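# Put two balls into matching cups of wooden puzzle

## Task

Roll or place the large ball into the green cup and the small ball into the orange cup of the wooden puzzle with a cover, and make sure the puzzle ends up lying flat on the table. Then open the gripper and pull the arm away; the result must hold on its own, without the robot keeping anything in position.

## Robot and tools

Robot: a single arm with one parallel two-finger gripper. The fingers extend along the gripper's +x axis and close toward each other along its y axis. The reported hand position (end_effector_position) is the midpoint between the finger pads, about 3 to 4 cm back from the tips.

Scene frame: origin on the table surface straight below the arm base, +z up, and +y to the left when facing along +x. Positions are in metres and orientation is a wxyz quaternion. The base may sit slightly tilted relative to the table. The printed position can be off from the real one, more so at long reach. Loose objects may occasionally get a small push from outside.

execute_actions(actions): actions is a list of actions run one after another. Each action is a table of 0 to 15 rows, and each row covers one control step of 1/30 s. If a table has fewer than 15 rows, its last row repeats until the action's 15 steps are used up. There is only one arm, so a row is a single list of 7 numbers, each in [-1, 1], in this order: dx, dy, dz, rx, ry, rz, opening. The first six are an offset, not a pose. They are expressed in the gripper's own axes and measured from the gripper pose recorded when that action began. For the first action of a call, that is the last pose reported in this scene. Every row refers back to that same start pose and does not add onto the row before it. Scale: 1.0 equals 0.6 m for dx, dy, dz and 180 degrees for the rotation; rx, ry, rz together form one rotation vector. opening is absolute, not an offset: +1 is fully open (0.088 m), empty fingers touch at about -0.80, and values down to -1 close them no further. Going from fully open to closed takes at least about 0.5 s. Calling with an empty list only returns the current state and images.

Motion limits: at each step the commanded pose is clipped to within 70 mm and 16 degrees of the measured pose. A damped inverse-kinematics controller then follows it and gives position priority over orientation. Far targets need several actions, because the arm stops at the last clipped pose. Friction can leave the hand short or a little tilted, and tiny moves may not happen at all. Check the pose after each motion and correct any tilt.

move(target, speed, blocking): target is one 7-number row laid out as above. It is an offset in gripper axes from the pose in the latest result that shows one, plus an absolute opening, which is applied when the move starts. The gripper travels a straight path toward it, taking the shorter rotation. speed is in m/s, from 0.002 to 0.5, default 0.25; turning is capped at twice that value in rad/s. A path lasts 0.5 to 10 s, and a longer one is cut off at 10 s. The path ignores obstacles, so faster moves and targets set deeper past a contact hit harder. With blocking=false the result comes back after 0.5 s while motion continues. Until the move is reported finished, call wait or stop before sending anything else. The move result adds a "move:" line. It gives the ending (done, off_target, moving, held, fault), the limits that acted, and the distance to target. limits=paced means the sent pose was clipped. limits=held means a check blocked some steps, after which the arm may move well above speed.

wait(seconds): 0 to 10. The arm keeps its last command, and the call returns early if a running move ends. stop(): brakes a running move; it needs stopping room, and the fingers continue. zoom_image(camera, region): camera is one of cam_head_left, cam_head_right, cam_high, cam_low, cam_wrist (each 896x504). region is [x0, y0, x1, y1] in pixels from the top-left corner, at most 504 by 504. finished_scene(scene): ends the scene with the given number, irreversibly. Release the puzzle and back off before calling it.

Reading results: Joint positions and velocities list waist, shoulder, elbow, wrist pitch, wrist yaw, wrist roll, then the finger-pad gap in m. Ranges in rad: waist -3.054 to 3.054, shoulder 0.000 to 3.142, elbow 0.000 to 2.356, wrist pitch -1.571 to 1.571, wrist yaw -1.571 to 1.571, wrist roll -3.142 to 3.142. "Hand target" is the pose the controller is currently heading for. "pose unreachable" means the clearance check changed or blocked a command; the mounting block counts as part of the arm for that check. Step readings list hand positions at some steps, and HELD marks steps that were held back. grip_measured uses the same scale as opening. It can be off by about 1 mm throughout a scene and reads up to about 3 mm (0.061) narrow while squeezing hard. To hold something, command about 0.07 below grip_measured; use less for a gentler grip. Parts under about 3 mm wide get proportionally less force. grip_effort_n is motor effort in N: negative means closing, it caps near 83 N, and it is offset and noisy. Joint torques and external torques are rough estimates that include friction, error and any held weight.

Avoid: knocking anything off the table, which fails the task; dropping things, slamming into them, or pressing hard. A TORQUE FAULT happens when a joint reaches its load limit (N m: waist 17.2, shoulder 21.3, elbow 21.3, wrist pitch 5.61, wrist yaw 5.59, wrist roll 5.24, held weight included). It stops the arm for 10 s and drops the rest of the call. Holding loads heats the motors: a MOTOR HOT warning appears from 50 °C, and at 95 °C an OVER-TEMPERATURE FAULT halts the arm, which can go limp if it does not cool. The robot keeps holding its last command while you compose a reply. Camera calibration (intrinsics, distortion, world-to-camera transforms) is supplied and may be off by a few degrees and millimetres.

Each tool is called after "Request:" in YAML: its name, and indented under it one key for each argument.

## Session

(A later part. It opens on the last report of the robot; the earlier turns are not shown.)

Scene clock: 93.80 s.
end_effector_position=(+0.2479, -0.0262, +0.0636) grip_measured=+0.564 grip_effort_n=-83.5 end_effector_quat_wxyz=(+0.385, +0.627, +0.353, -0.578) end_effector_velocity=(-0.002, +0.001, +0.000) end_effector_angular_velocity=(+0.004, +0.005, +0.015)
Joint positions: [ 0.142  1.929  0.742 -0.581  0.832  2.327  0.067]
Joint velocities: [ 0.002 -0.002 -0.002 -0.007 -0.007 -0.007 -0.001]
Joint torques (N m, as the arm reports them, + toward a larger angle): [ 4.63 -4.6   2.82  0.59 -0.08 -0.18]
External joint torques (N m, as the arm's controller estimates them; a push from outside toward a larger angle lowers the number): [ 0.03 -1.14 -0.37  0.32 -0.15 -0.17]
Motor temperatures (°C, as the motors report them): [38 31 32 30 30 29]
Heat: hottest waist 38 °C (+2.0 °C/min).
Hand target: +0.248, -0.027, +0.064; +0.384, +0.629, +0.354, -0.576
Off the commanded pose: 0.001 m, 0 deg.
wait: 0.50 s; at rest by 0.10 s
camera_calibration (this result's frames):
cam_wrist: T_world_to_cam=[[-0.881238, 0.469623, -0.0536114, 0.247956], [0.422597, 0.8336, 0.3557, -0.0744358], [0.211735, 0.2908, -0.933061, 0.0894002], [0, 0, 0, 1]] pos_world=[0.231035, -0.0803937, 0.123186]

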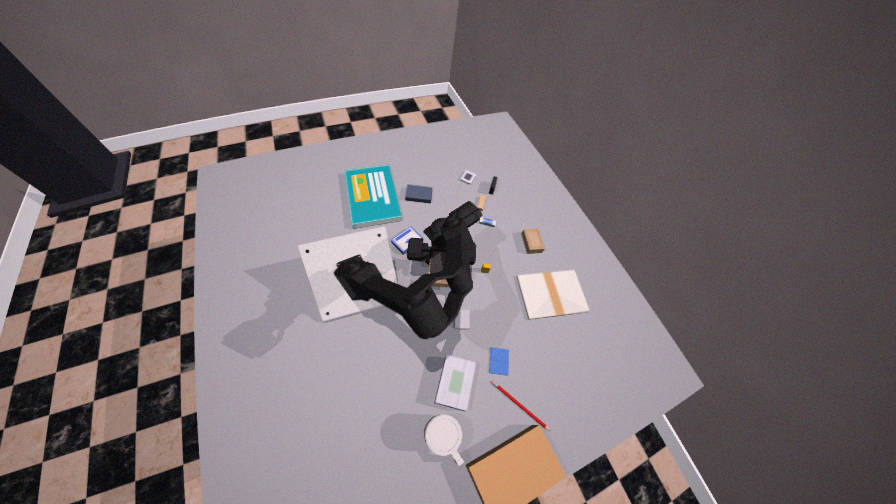

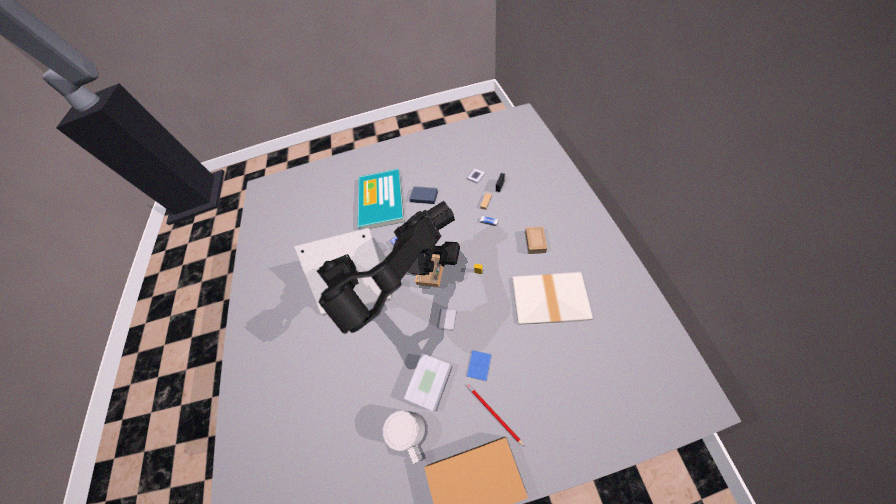

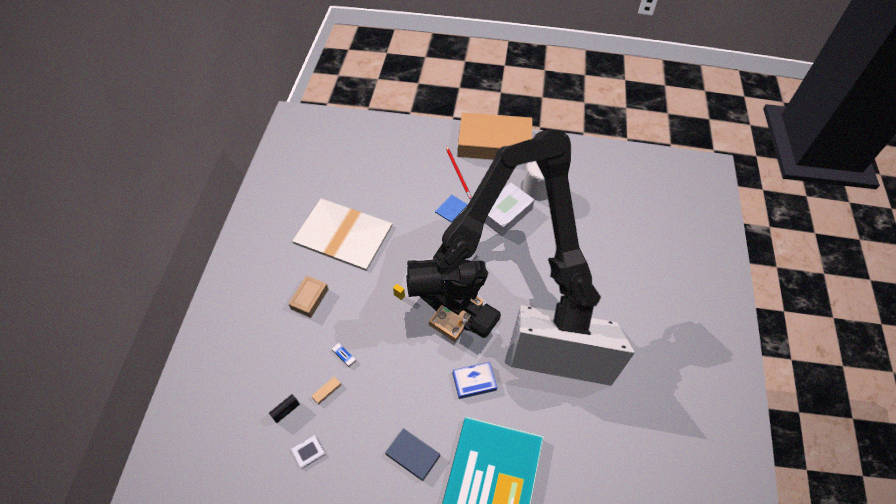

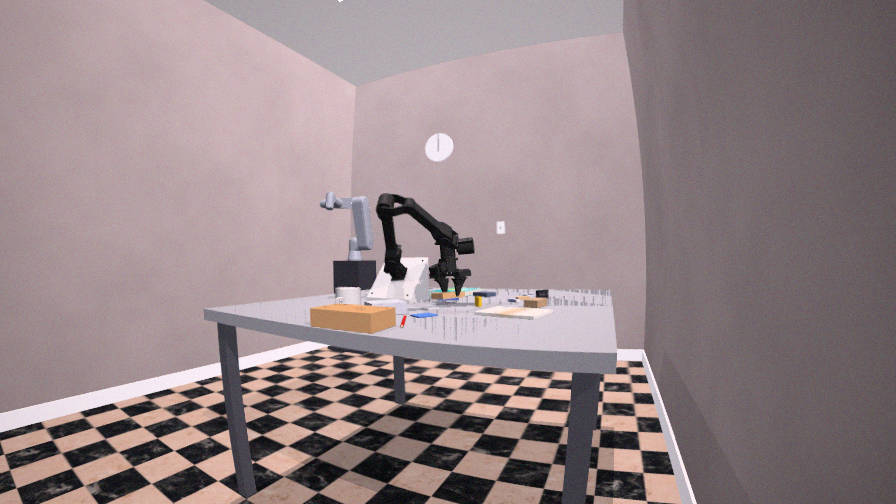

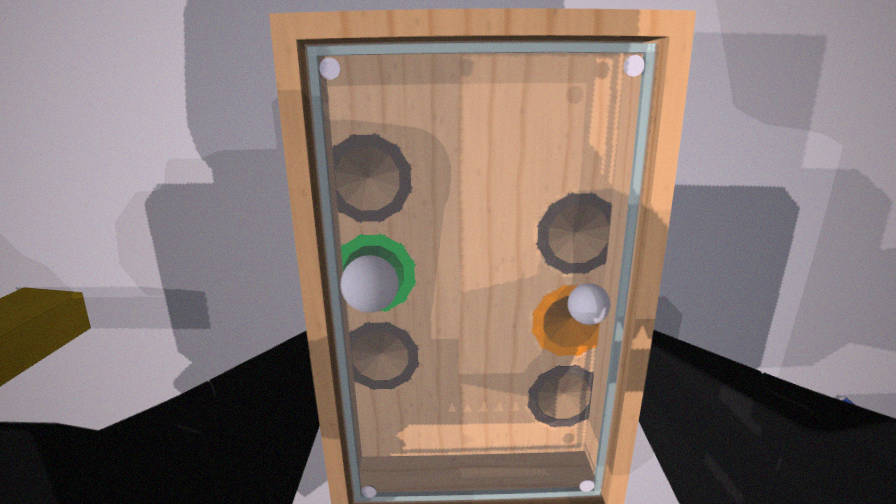

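Request:
execute_actions:
  actions:
    - [[0,0,0,0,-0.0035,0,0.5],[0,0,0,0,-0.0099,0,0.5],[0,0,0,0,-0.0148,0,0.5],[0,0,0,0,-0.0174,0,0.5],[0,0,0,0,-0.0174,0,0.5],[0,0,0,0,-0.0148,0,0.5],[0,0,0,0,-0.0099,0,0.5],[0,0,0,0,-0.0035,0,0.5],[0,0,0,0,0.0011,0,0.5]]

Request:
wait:
  seconds: 1.0

Scene clock: 94.73 s.
end_effector_position=(+0.2484, -0.0259, +0.0631) grip_measured=+0.564 grip_effort_n=-83.5 end_effector_quat_wxyz=(+0.387, +0.624, +0.352, -0.581) end_effector_velocity=(-0.004, +0.002, -0.000) end_effector_angular_velocity=(+0.057, -0.006, +0.013)
Joint positions: [ 0.144  1.94   0.748 -0.587  0.839  2.335  0.067]
Joint velocities: [-0.012 -0.042 -0.032  0.037 -0.051 -0.051 -0.   ]
Joint torques (N m, as the arm reports them, + toward a larger angle): [ 4.69 -4.54  2.77  0.6  -0.07 -0.17]
External joint torques (N m, as the arm's controller estimates them; a push from outside toward a larger angle lowers the number): [ 0.06 -1.13 -0.35  0.34 -0.14 -0.16]
Motor temperatures (°C, as the motors report them): [38 31 32 30 30 29]
Heat: hottest waist 38 °C (+2.0 °C/min).
Hand target: +0.248, -0.026, +0.064; +0.385, +0.627, +0.354, -0.577
Off the commanded pose: 0.001 m, 1 deg.
Step readings (end_effector_position):
0: (+0.2479, -0.0262, +0.0636)
1: (+0.2479, -0.0262, +0.0636)
2: (+0.2476, -0.0262, +0.0634)
4: (+0.2464, -0.0272, +0.0629)
8: (+0.2455, -0.0268, +0.0618)
15: end_effector_position above
camera_calibration (this result's frames):
cam_wrist: T_world_to_cam=[[-0.88143, 0.469219, -0.053993, 0.248239], [0.423926, 0.836343, 0.347588, -0.0744695], [0.208251, 0.283485, -0.936092, 0.0895966], [0, 0, 0, 1]] pos_world=[0.231716, -0.0795958, 0.123159]

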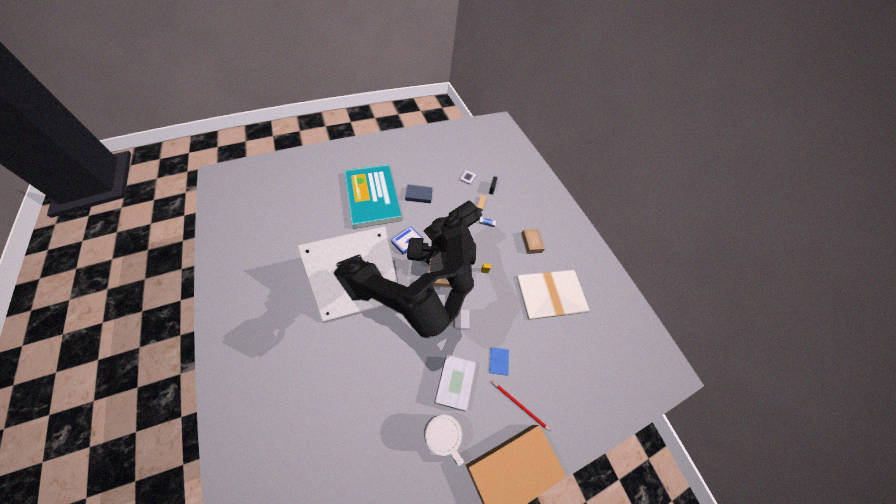

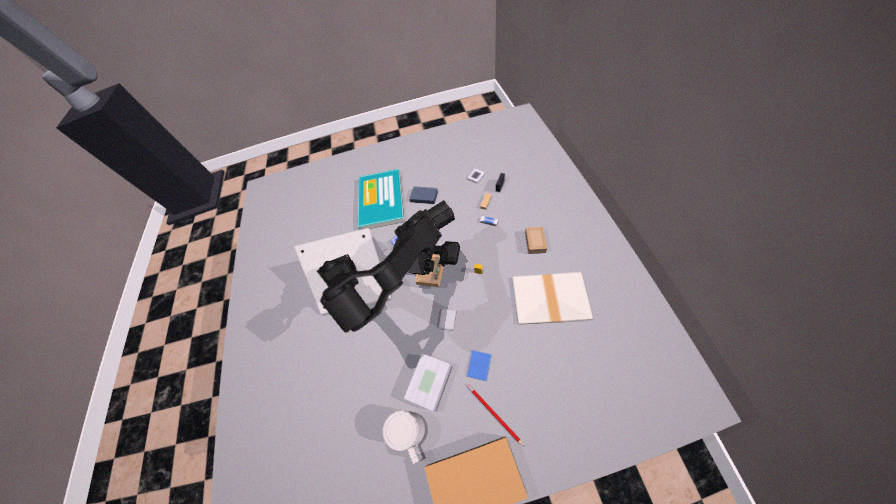

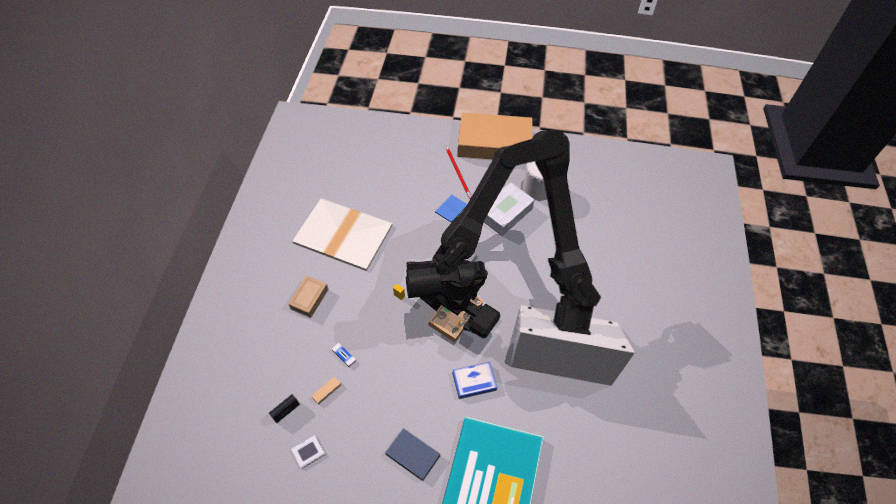

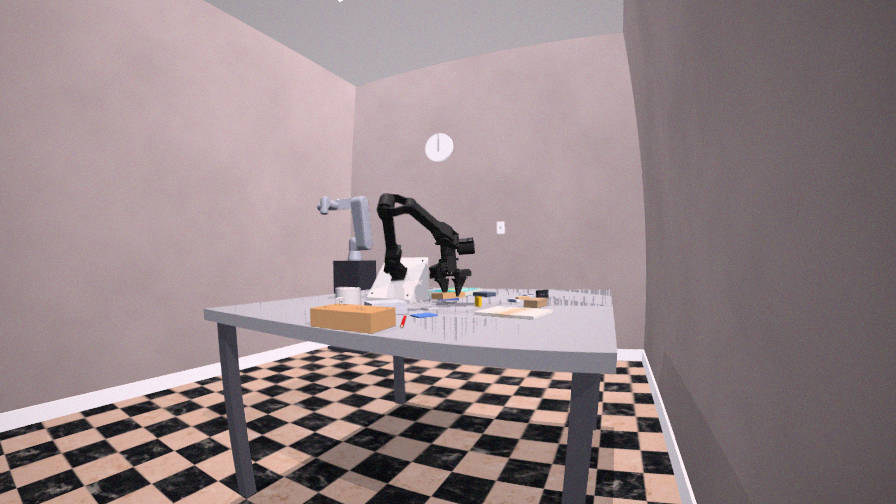

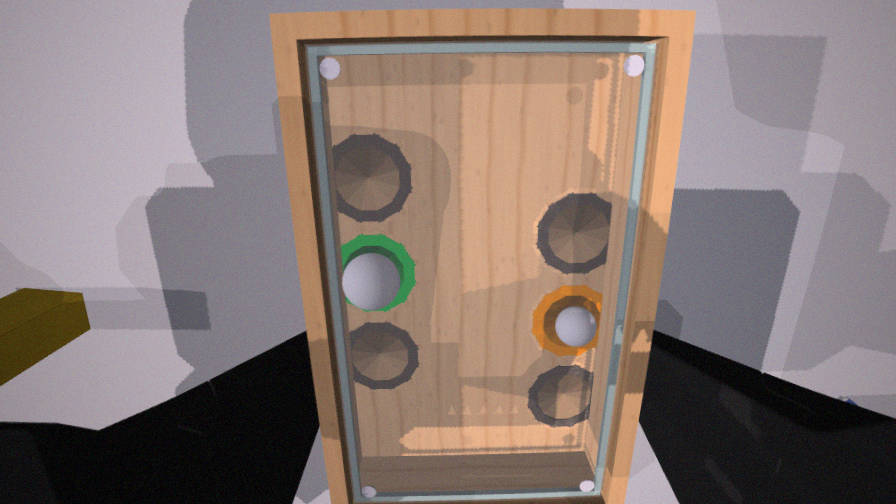

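Scene clock: 95.73 s.
end_effector_position=(+0.2481, -0.0257, +0.0628) grip_measured=+0.564 grip_effort_n=-83.5 end_effector_quat_wxyz=(+0.386, +0.625, +0.354, -0.579) end_effector_velocity=(-0.004, -0.003, -0.002) end_effector_angular_velocity=(-0.010, +0.011, +0.011)
Joint positions: [ 0.142  1.936  0.744 -0.581  0.834  2.328  0.067]
Joint velocities: [-0.007 -0.002 -0.007 -0.007  0.007 -0.007 -0.   ]
Joint torques (N m, as the arm reports them, + toward a larger angle): [ 4.66 -4.62  2.81  0.59 -0.07 -0.17]
External joint torques (N m, as the arm's controller estimates them; a push from outside toward a larger angle lowers the number): [ 0.07 -1.18 -0.33  0.33 -0.14 -0.17]
Motor temperatures (°C, as the motors report them): [38 31 32 30 30 29]
Heat: hottest waist 38 °C (+2.0 °C/min).
Hand target: +0.248, -0.026, +0.064; +0.385, +0.627, +0.354, -0.577
Off the commanded pose: 0.001 m, 0 deg.
wait: 1.00 s; at rest by 0.17 s
camera_calibration (this result's frames):
cam_wrist: T_world_to_cam=[[-0.882242, 0.467832, -0.0527489, 0.247949], [0.421914, 0.835376, 0.35233, -0.0742446], [0.208896, 0.288585, -0.934388, 0.0891647], [0, 0, 0, 1]] pos_world=[0.231449, -0.0797076, 0.122552]

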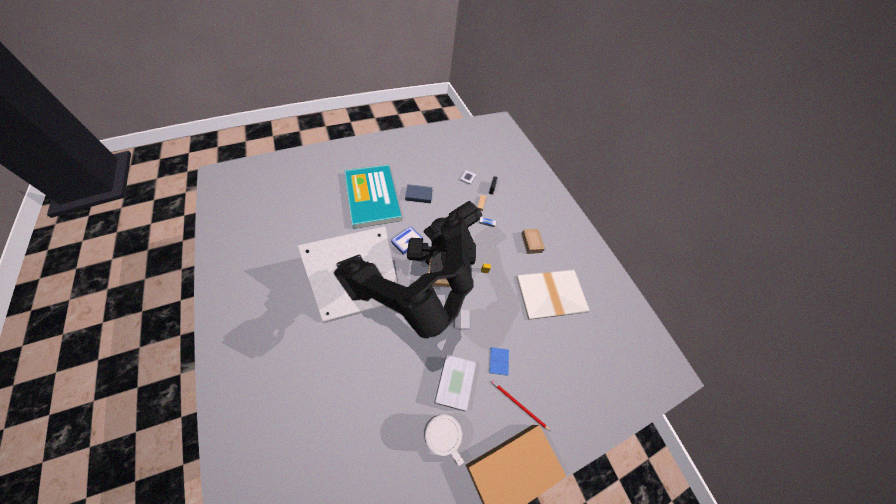

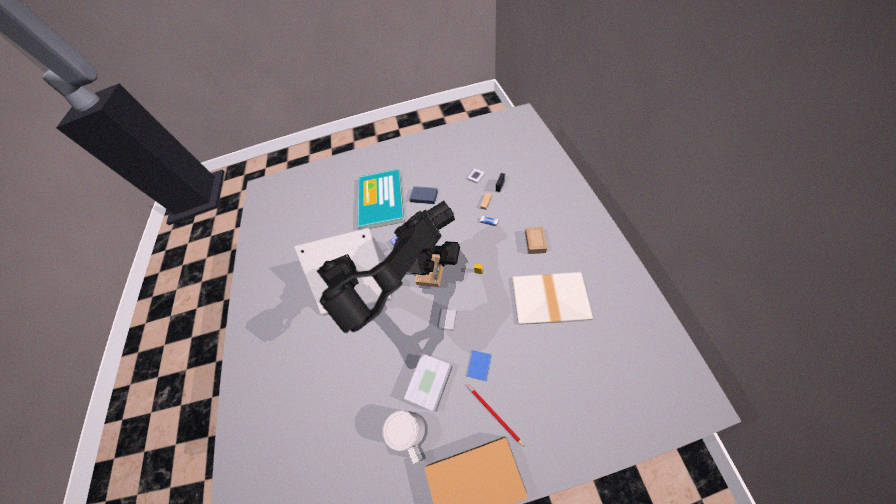

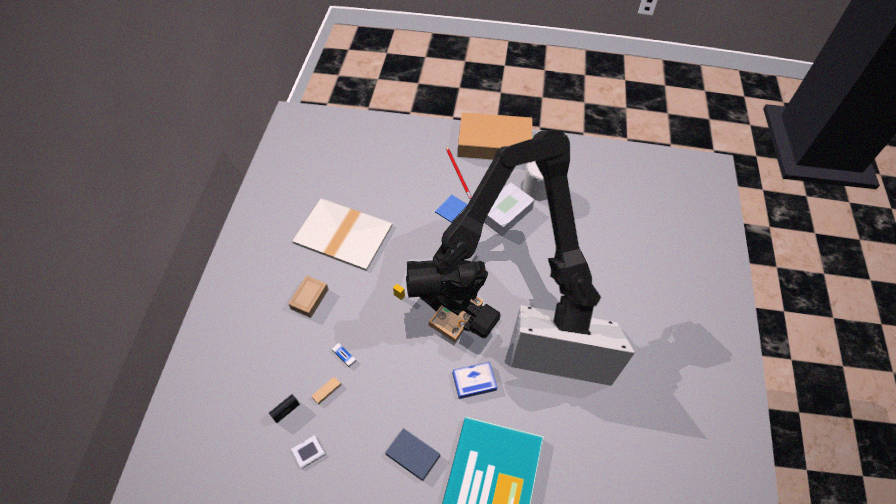

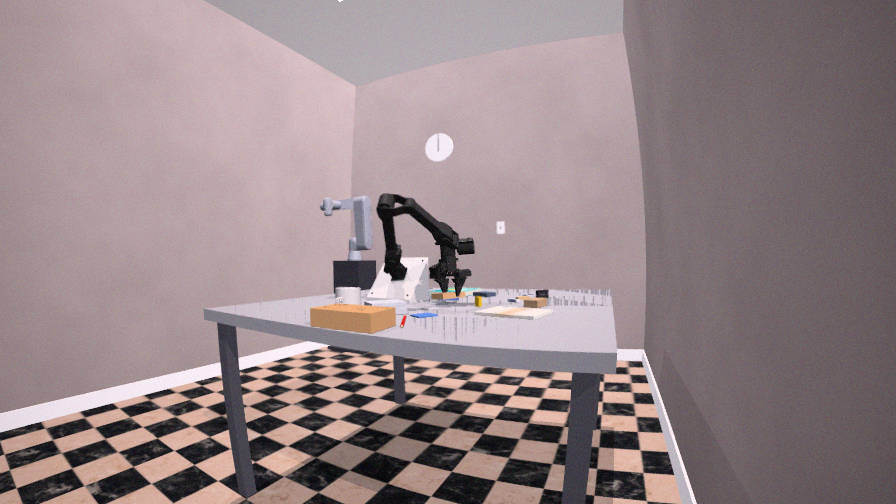

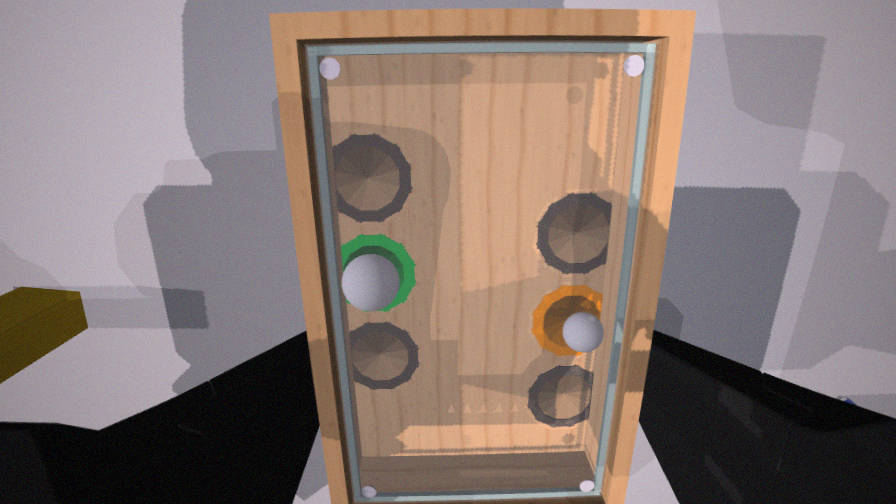

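Request:
wait:
  seconds: 2

Request:
move:
  target: [0.032, 0, 0, 0, 0, -0.0244, 0.5]
  speed: 0.04

Scene clock: 98.57 s.
end_effector_position=(+0.2481, -0.0257, +0.0628) grip_measured=+0.564 grip_effort_n=-83.5 end_effector_quat_wxyz=(+0.386, +0.625, +0.353, -0.579) end_effector_velocity=(-0.002, +0.000, -0.001) end_effector_angular_velocity=(+0.006, +0.009, -0.003)
Joint positions: [ 0.142  1.936  0.744 -0.581  0.834  2.328  0.067]
Joint velocities: [-0.002 -0.002 -0.002 -0.007 -0.007  0.007 -0.   ]
Joint torques (N m, as the arm reports them, + toward a larger angle): [ 4.65 -4.62  2.82  0.59 -0.08 -0.17]
External joint torques (N m, as the arm's controller estimates them; a push from outside toward a larger angle lowers the number): [ 0.03 -1.18 -0.35  0.32 -0.14 -0.17]
Motor temperatures (°C, as the motors report them): [38 31 31 30 30 29]
Heat: hottest waist 38 °C (+2.0 °C/min).
Hand target: +0.248, -0.026, +0.064; +0.385, +0.627, +0.354, -0.577
Off the commanded pose: 0.001 m, 0 deg.
wait: 2.00 s; at rest from the start
camera_calibration (this result's frames):
cam_wrist: T_world_to_cam=[[-0.882101, 0.468079, -0.0529226, 0.247996], [0.422056, 0.835226, 0.352514, -0.0742913], [0.209207, 0.288616, -0.934309, 0.0891479], [0, 0, 0, 1]] pos_world=[0.231463, -0.0797614, 0.122605]

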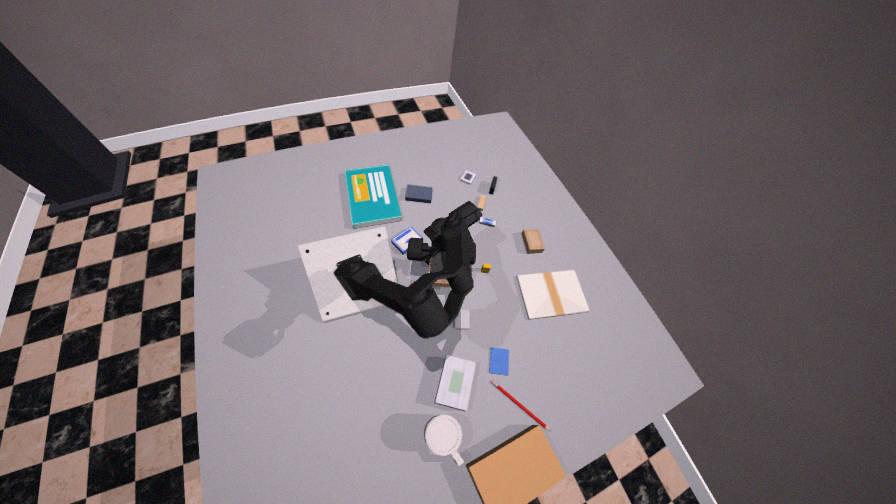

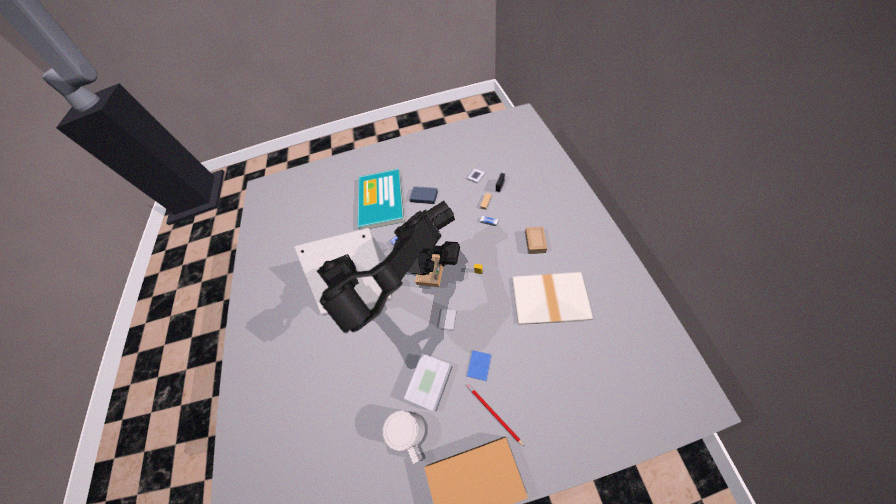

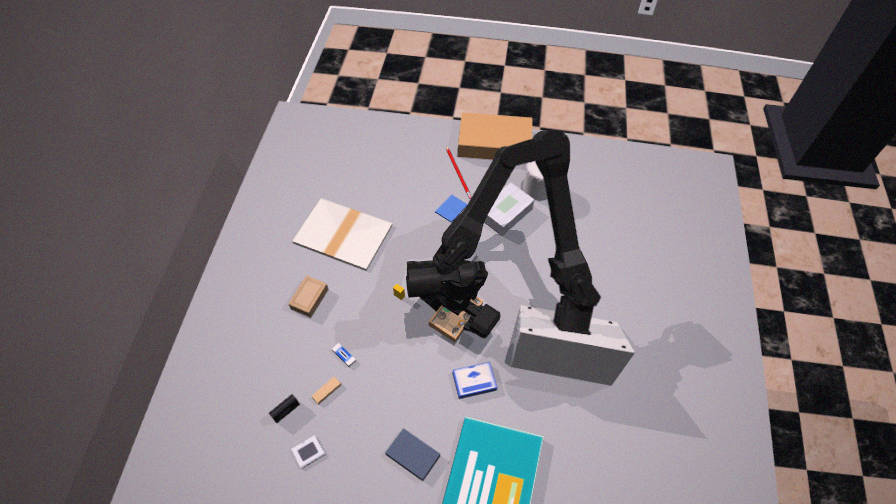

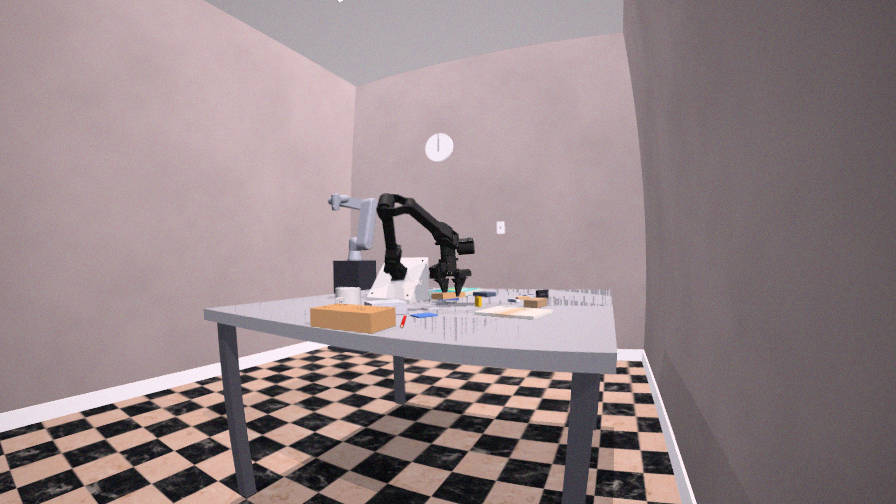

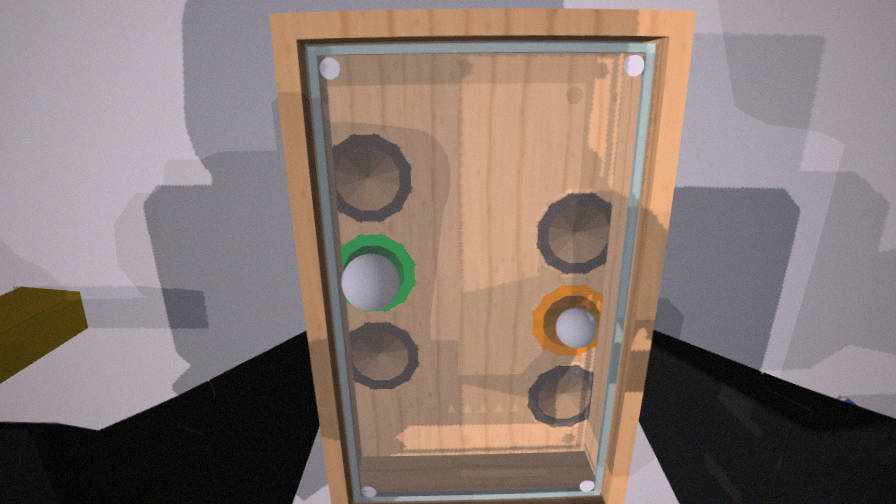

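Scene clock: 99.80 s.
end_effector_position=(+0.2471, -0.0267, +0.0439) grip_measured=+0.564 grip_effort_n=-83.5 end_effector_quat_wxyz=(+0.365, +0.610, +0.375, -0.595) end_effector_velocity=(-0.003, -0.001, -0.003) end_effector_angular_velocity=(+0.004, +0.025, +0.030)
Joint positions: [ 0.066  1.983  0.764 -0.561  0.804  2.283  0.067]
Joint velocities: [-0.012  0.007  0.007 -0.022 -0.007 -0.022 -0.   ]
Joint torques (N m, as the arm reports them, + toward a larger angle): [ 4.86 -3.19  3.81  0.52 -0.12 -0.17]
External joint torques (N m, as the arm's controller estimates them; a push from outside toward a larger angle lowers the number): [ 0.04  0.48  1.04  0.34 -0.16 -0.17]
Motor temperatures (°C, as the motors report them): [38 31 32 30 30 29]
Heat: hottest waist 38 °C (+2.0 °C/min).
Hand target: +0.250, -0.026, +0.044; +0.364, +0.611, +0.377, -0.594
Off the commanded pose: 0.003 m, 0 deg.
move: done
camera_calibration (this result's frames):
cam_wrist: T_world_to_cam=[[-0.883936, 0.467086, 0.0220707, 0.243712], [0.445072, 0.825922, 0.346068, -0.0719933], [0.143415, 0.315725, -0.93795, 0.0890868], [0, 0, 0, 1]] pos_world=[0.234692, -0.0825008, 0.103095]

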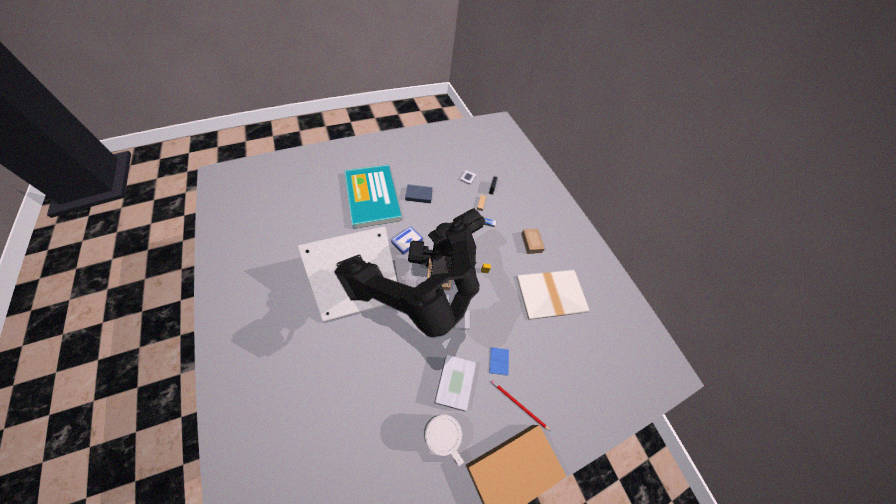

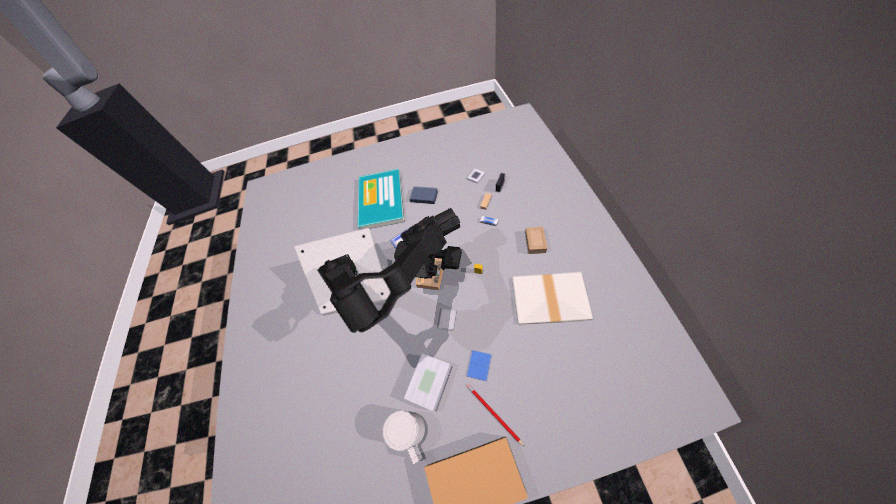

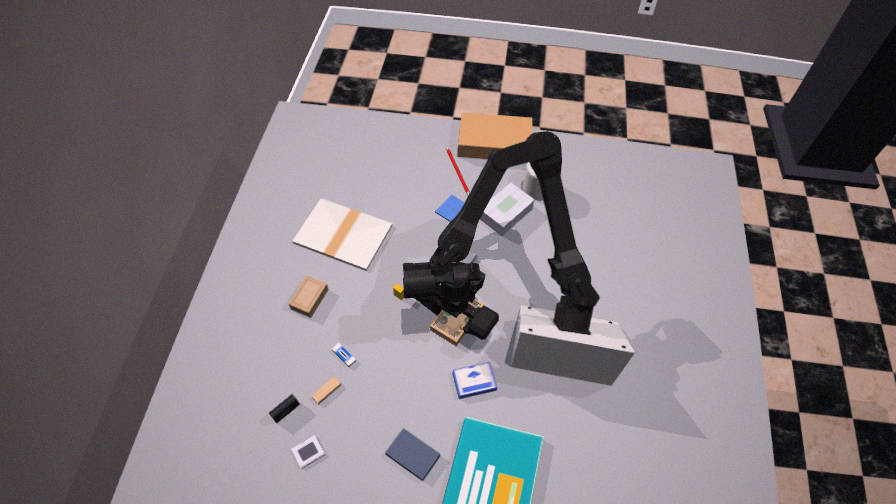

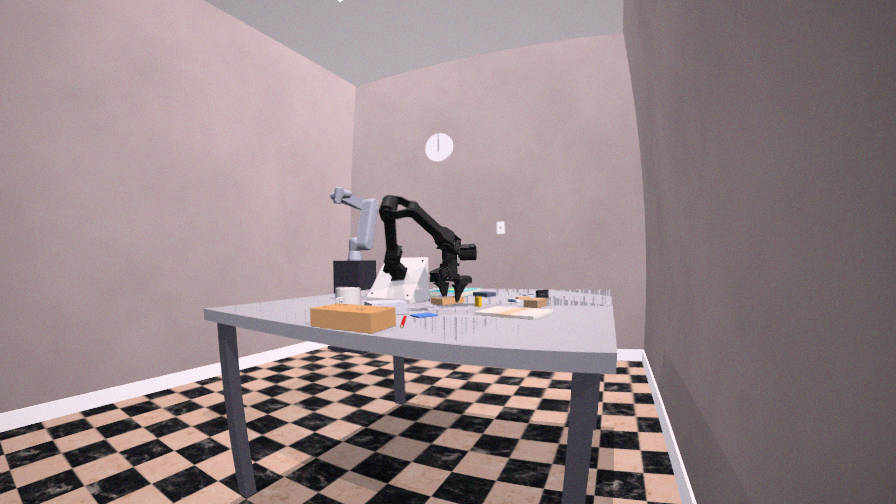

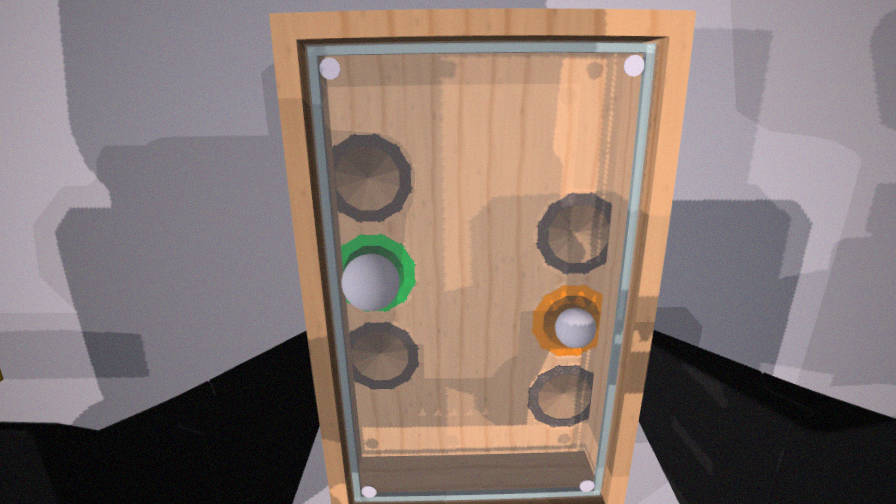

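Request:
execute_actions:
  actions:
    - [[0.0008,0,0,0,0.0012,0.0016,0.5],[0.0016,0,0,0,0.0012,0.0016,0.5],[0.0024,0,0,0,0.0012,0.0016,0.5],[0.0032,0,0,0,0.0012,0.0016,0.5],[0.004,0,0,0,0.0012,0.0016,0.5],[0.0048,0,0,0,0.0012,0.0016,0.5],[0.0054,0,0,0,0.0012,0.0016,0.5],[0.006,0,0,0,0.0012,0.0016,0.5]]

Scene clock: 100.47 s.
end_effector_position=(+0.2483, -0.0265, +0.0411) grip_measured=+0.564 grip_effort_n=-83.5 end_effector_quat_wxyz=(+0.363, +0.613, +0.374, -0.593) end_effector_velocity=(+0.000, +0.002, -0.002) end_effector_angular_velocity=(+0.009, -0.005, +0.012)
Joint positions: [ 0.057  1.984  0.756 -0.532  0.803  2.268  0.067]
Joint velocities: [-0.002  0.002 -0.007  0.022 -0.007 -0.022 -0.   ]
Joint torques (N m, as the arm reports them, + toward a larger angle): [ 4.93 -3.73  2.47  0.51  0.17 -0.18]
External joint torques (N m, as the arm's controller estimates them; a push from outside toward a larger angle lowers the number): [ 0.1  -0.08 -0.27  0.31  0.14 -0.18]
Motor temperatures (°C, as the motors report them): [38 31 31 30 30 29]
Heat: hottest waist 38 °C (+2.0 °C/min).
Hand target: +0.247, -0.027, +0.040; +0.366, +0.612, +0.375, -0.593
Off the commanded pose: 0.001 m, 0 deg.
Step readings (end_effector_position):
0: (+0.2473, -0.0268, +0.0437)
1: (+0.2474, -0.0267, +0.0436)
2: (+0.2479, -0.0266, +0.0436)
4: (+0.2486, -0.0265, +0.0435)
8: (+0.2486, -0.0264, +0.0423)
15: end_effector_position above
camera_calibration (this result's frames):
cam_wrist: T_world_to_cam=[[-0.881368, 0.47208, 0.0182007, 0.244312], [0.447552, 0.821997, 0.352163, -0.0726748], [0.151288, 0.318531, -0.935762, 0.0843024], [0, 0, 0, 1]] pos_world=[0.235101, -0.0824492, 0.100034]

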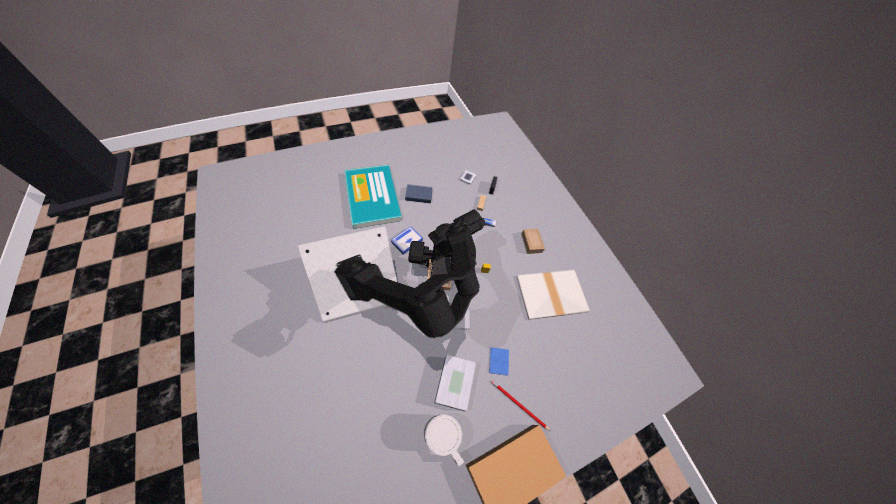

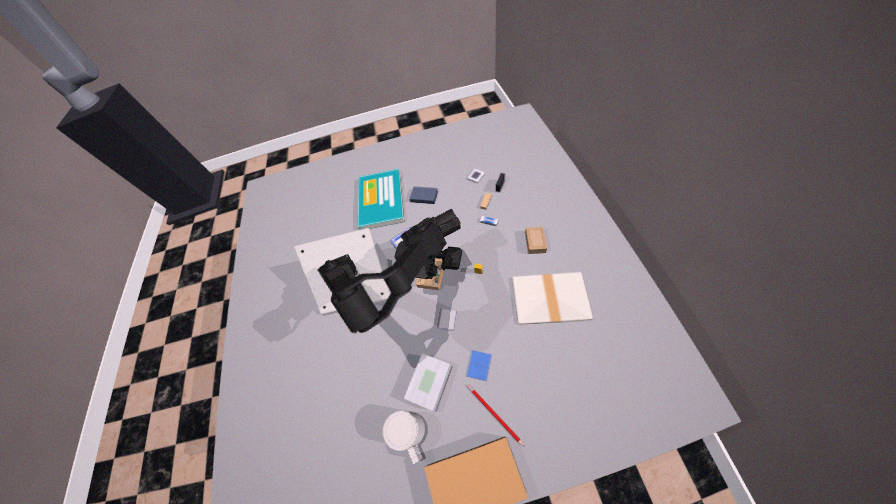

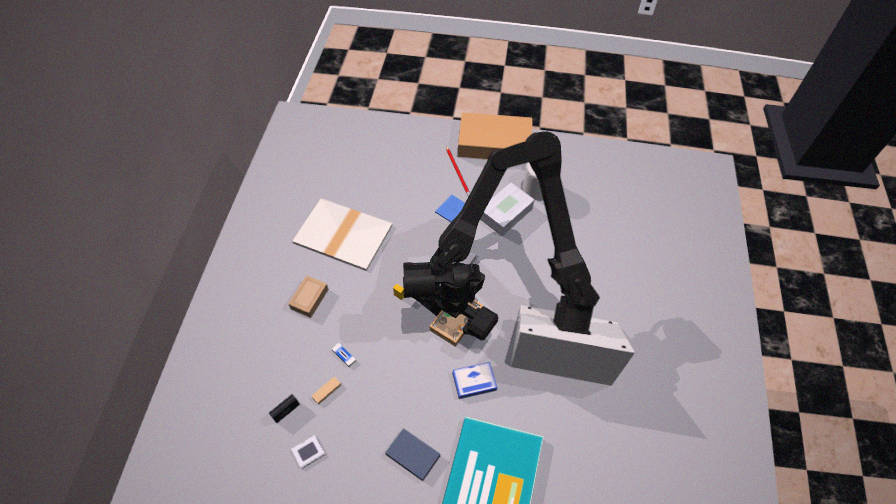

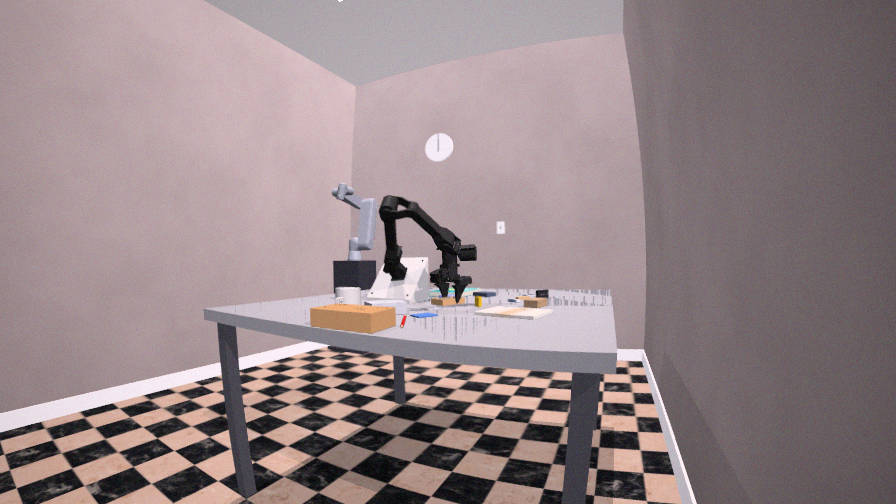

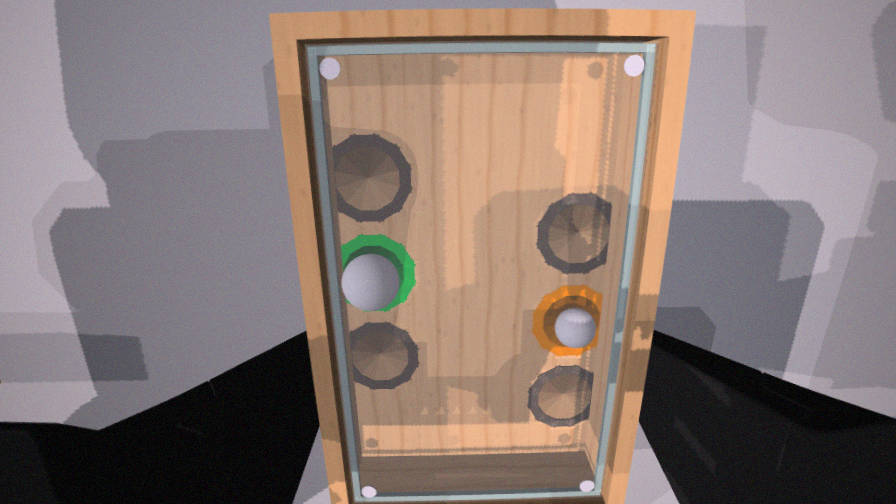

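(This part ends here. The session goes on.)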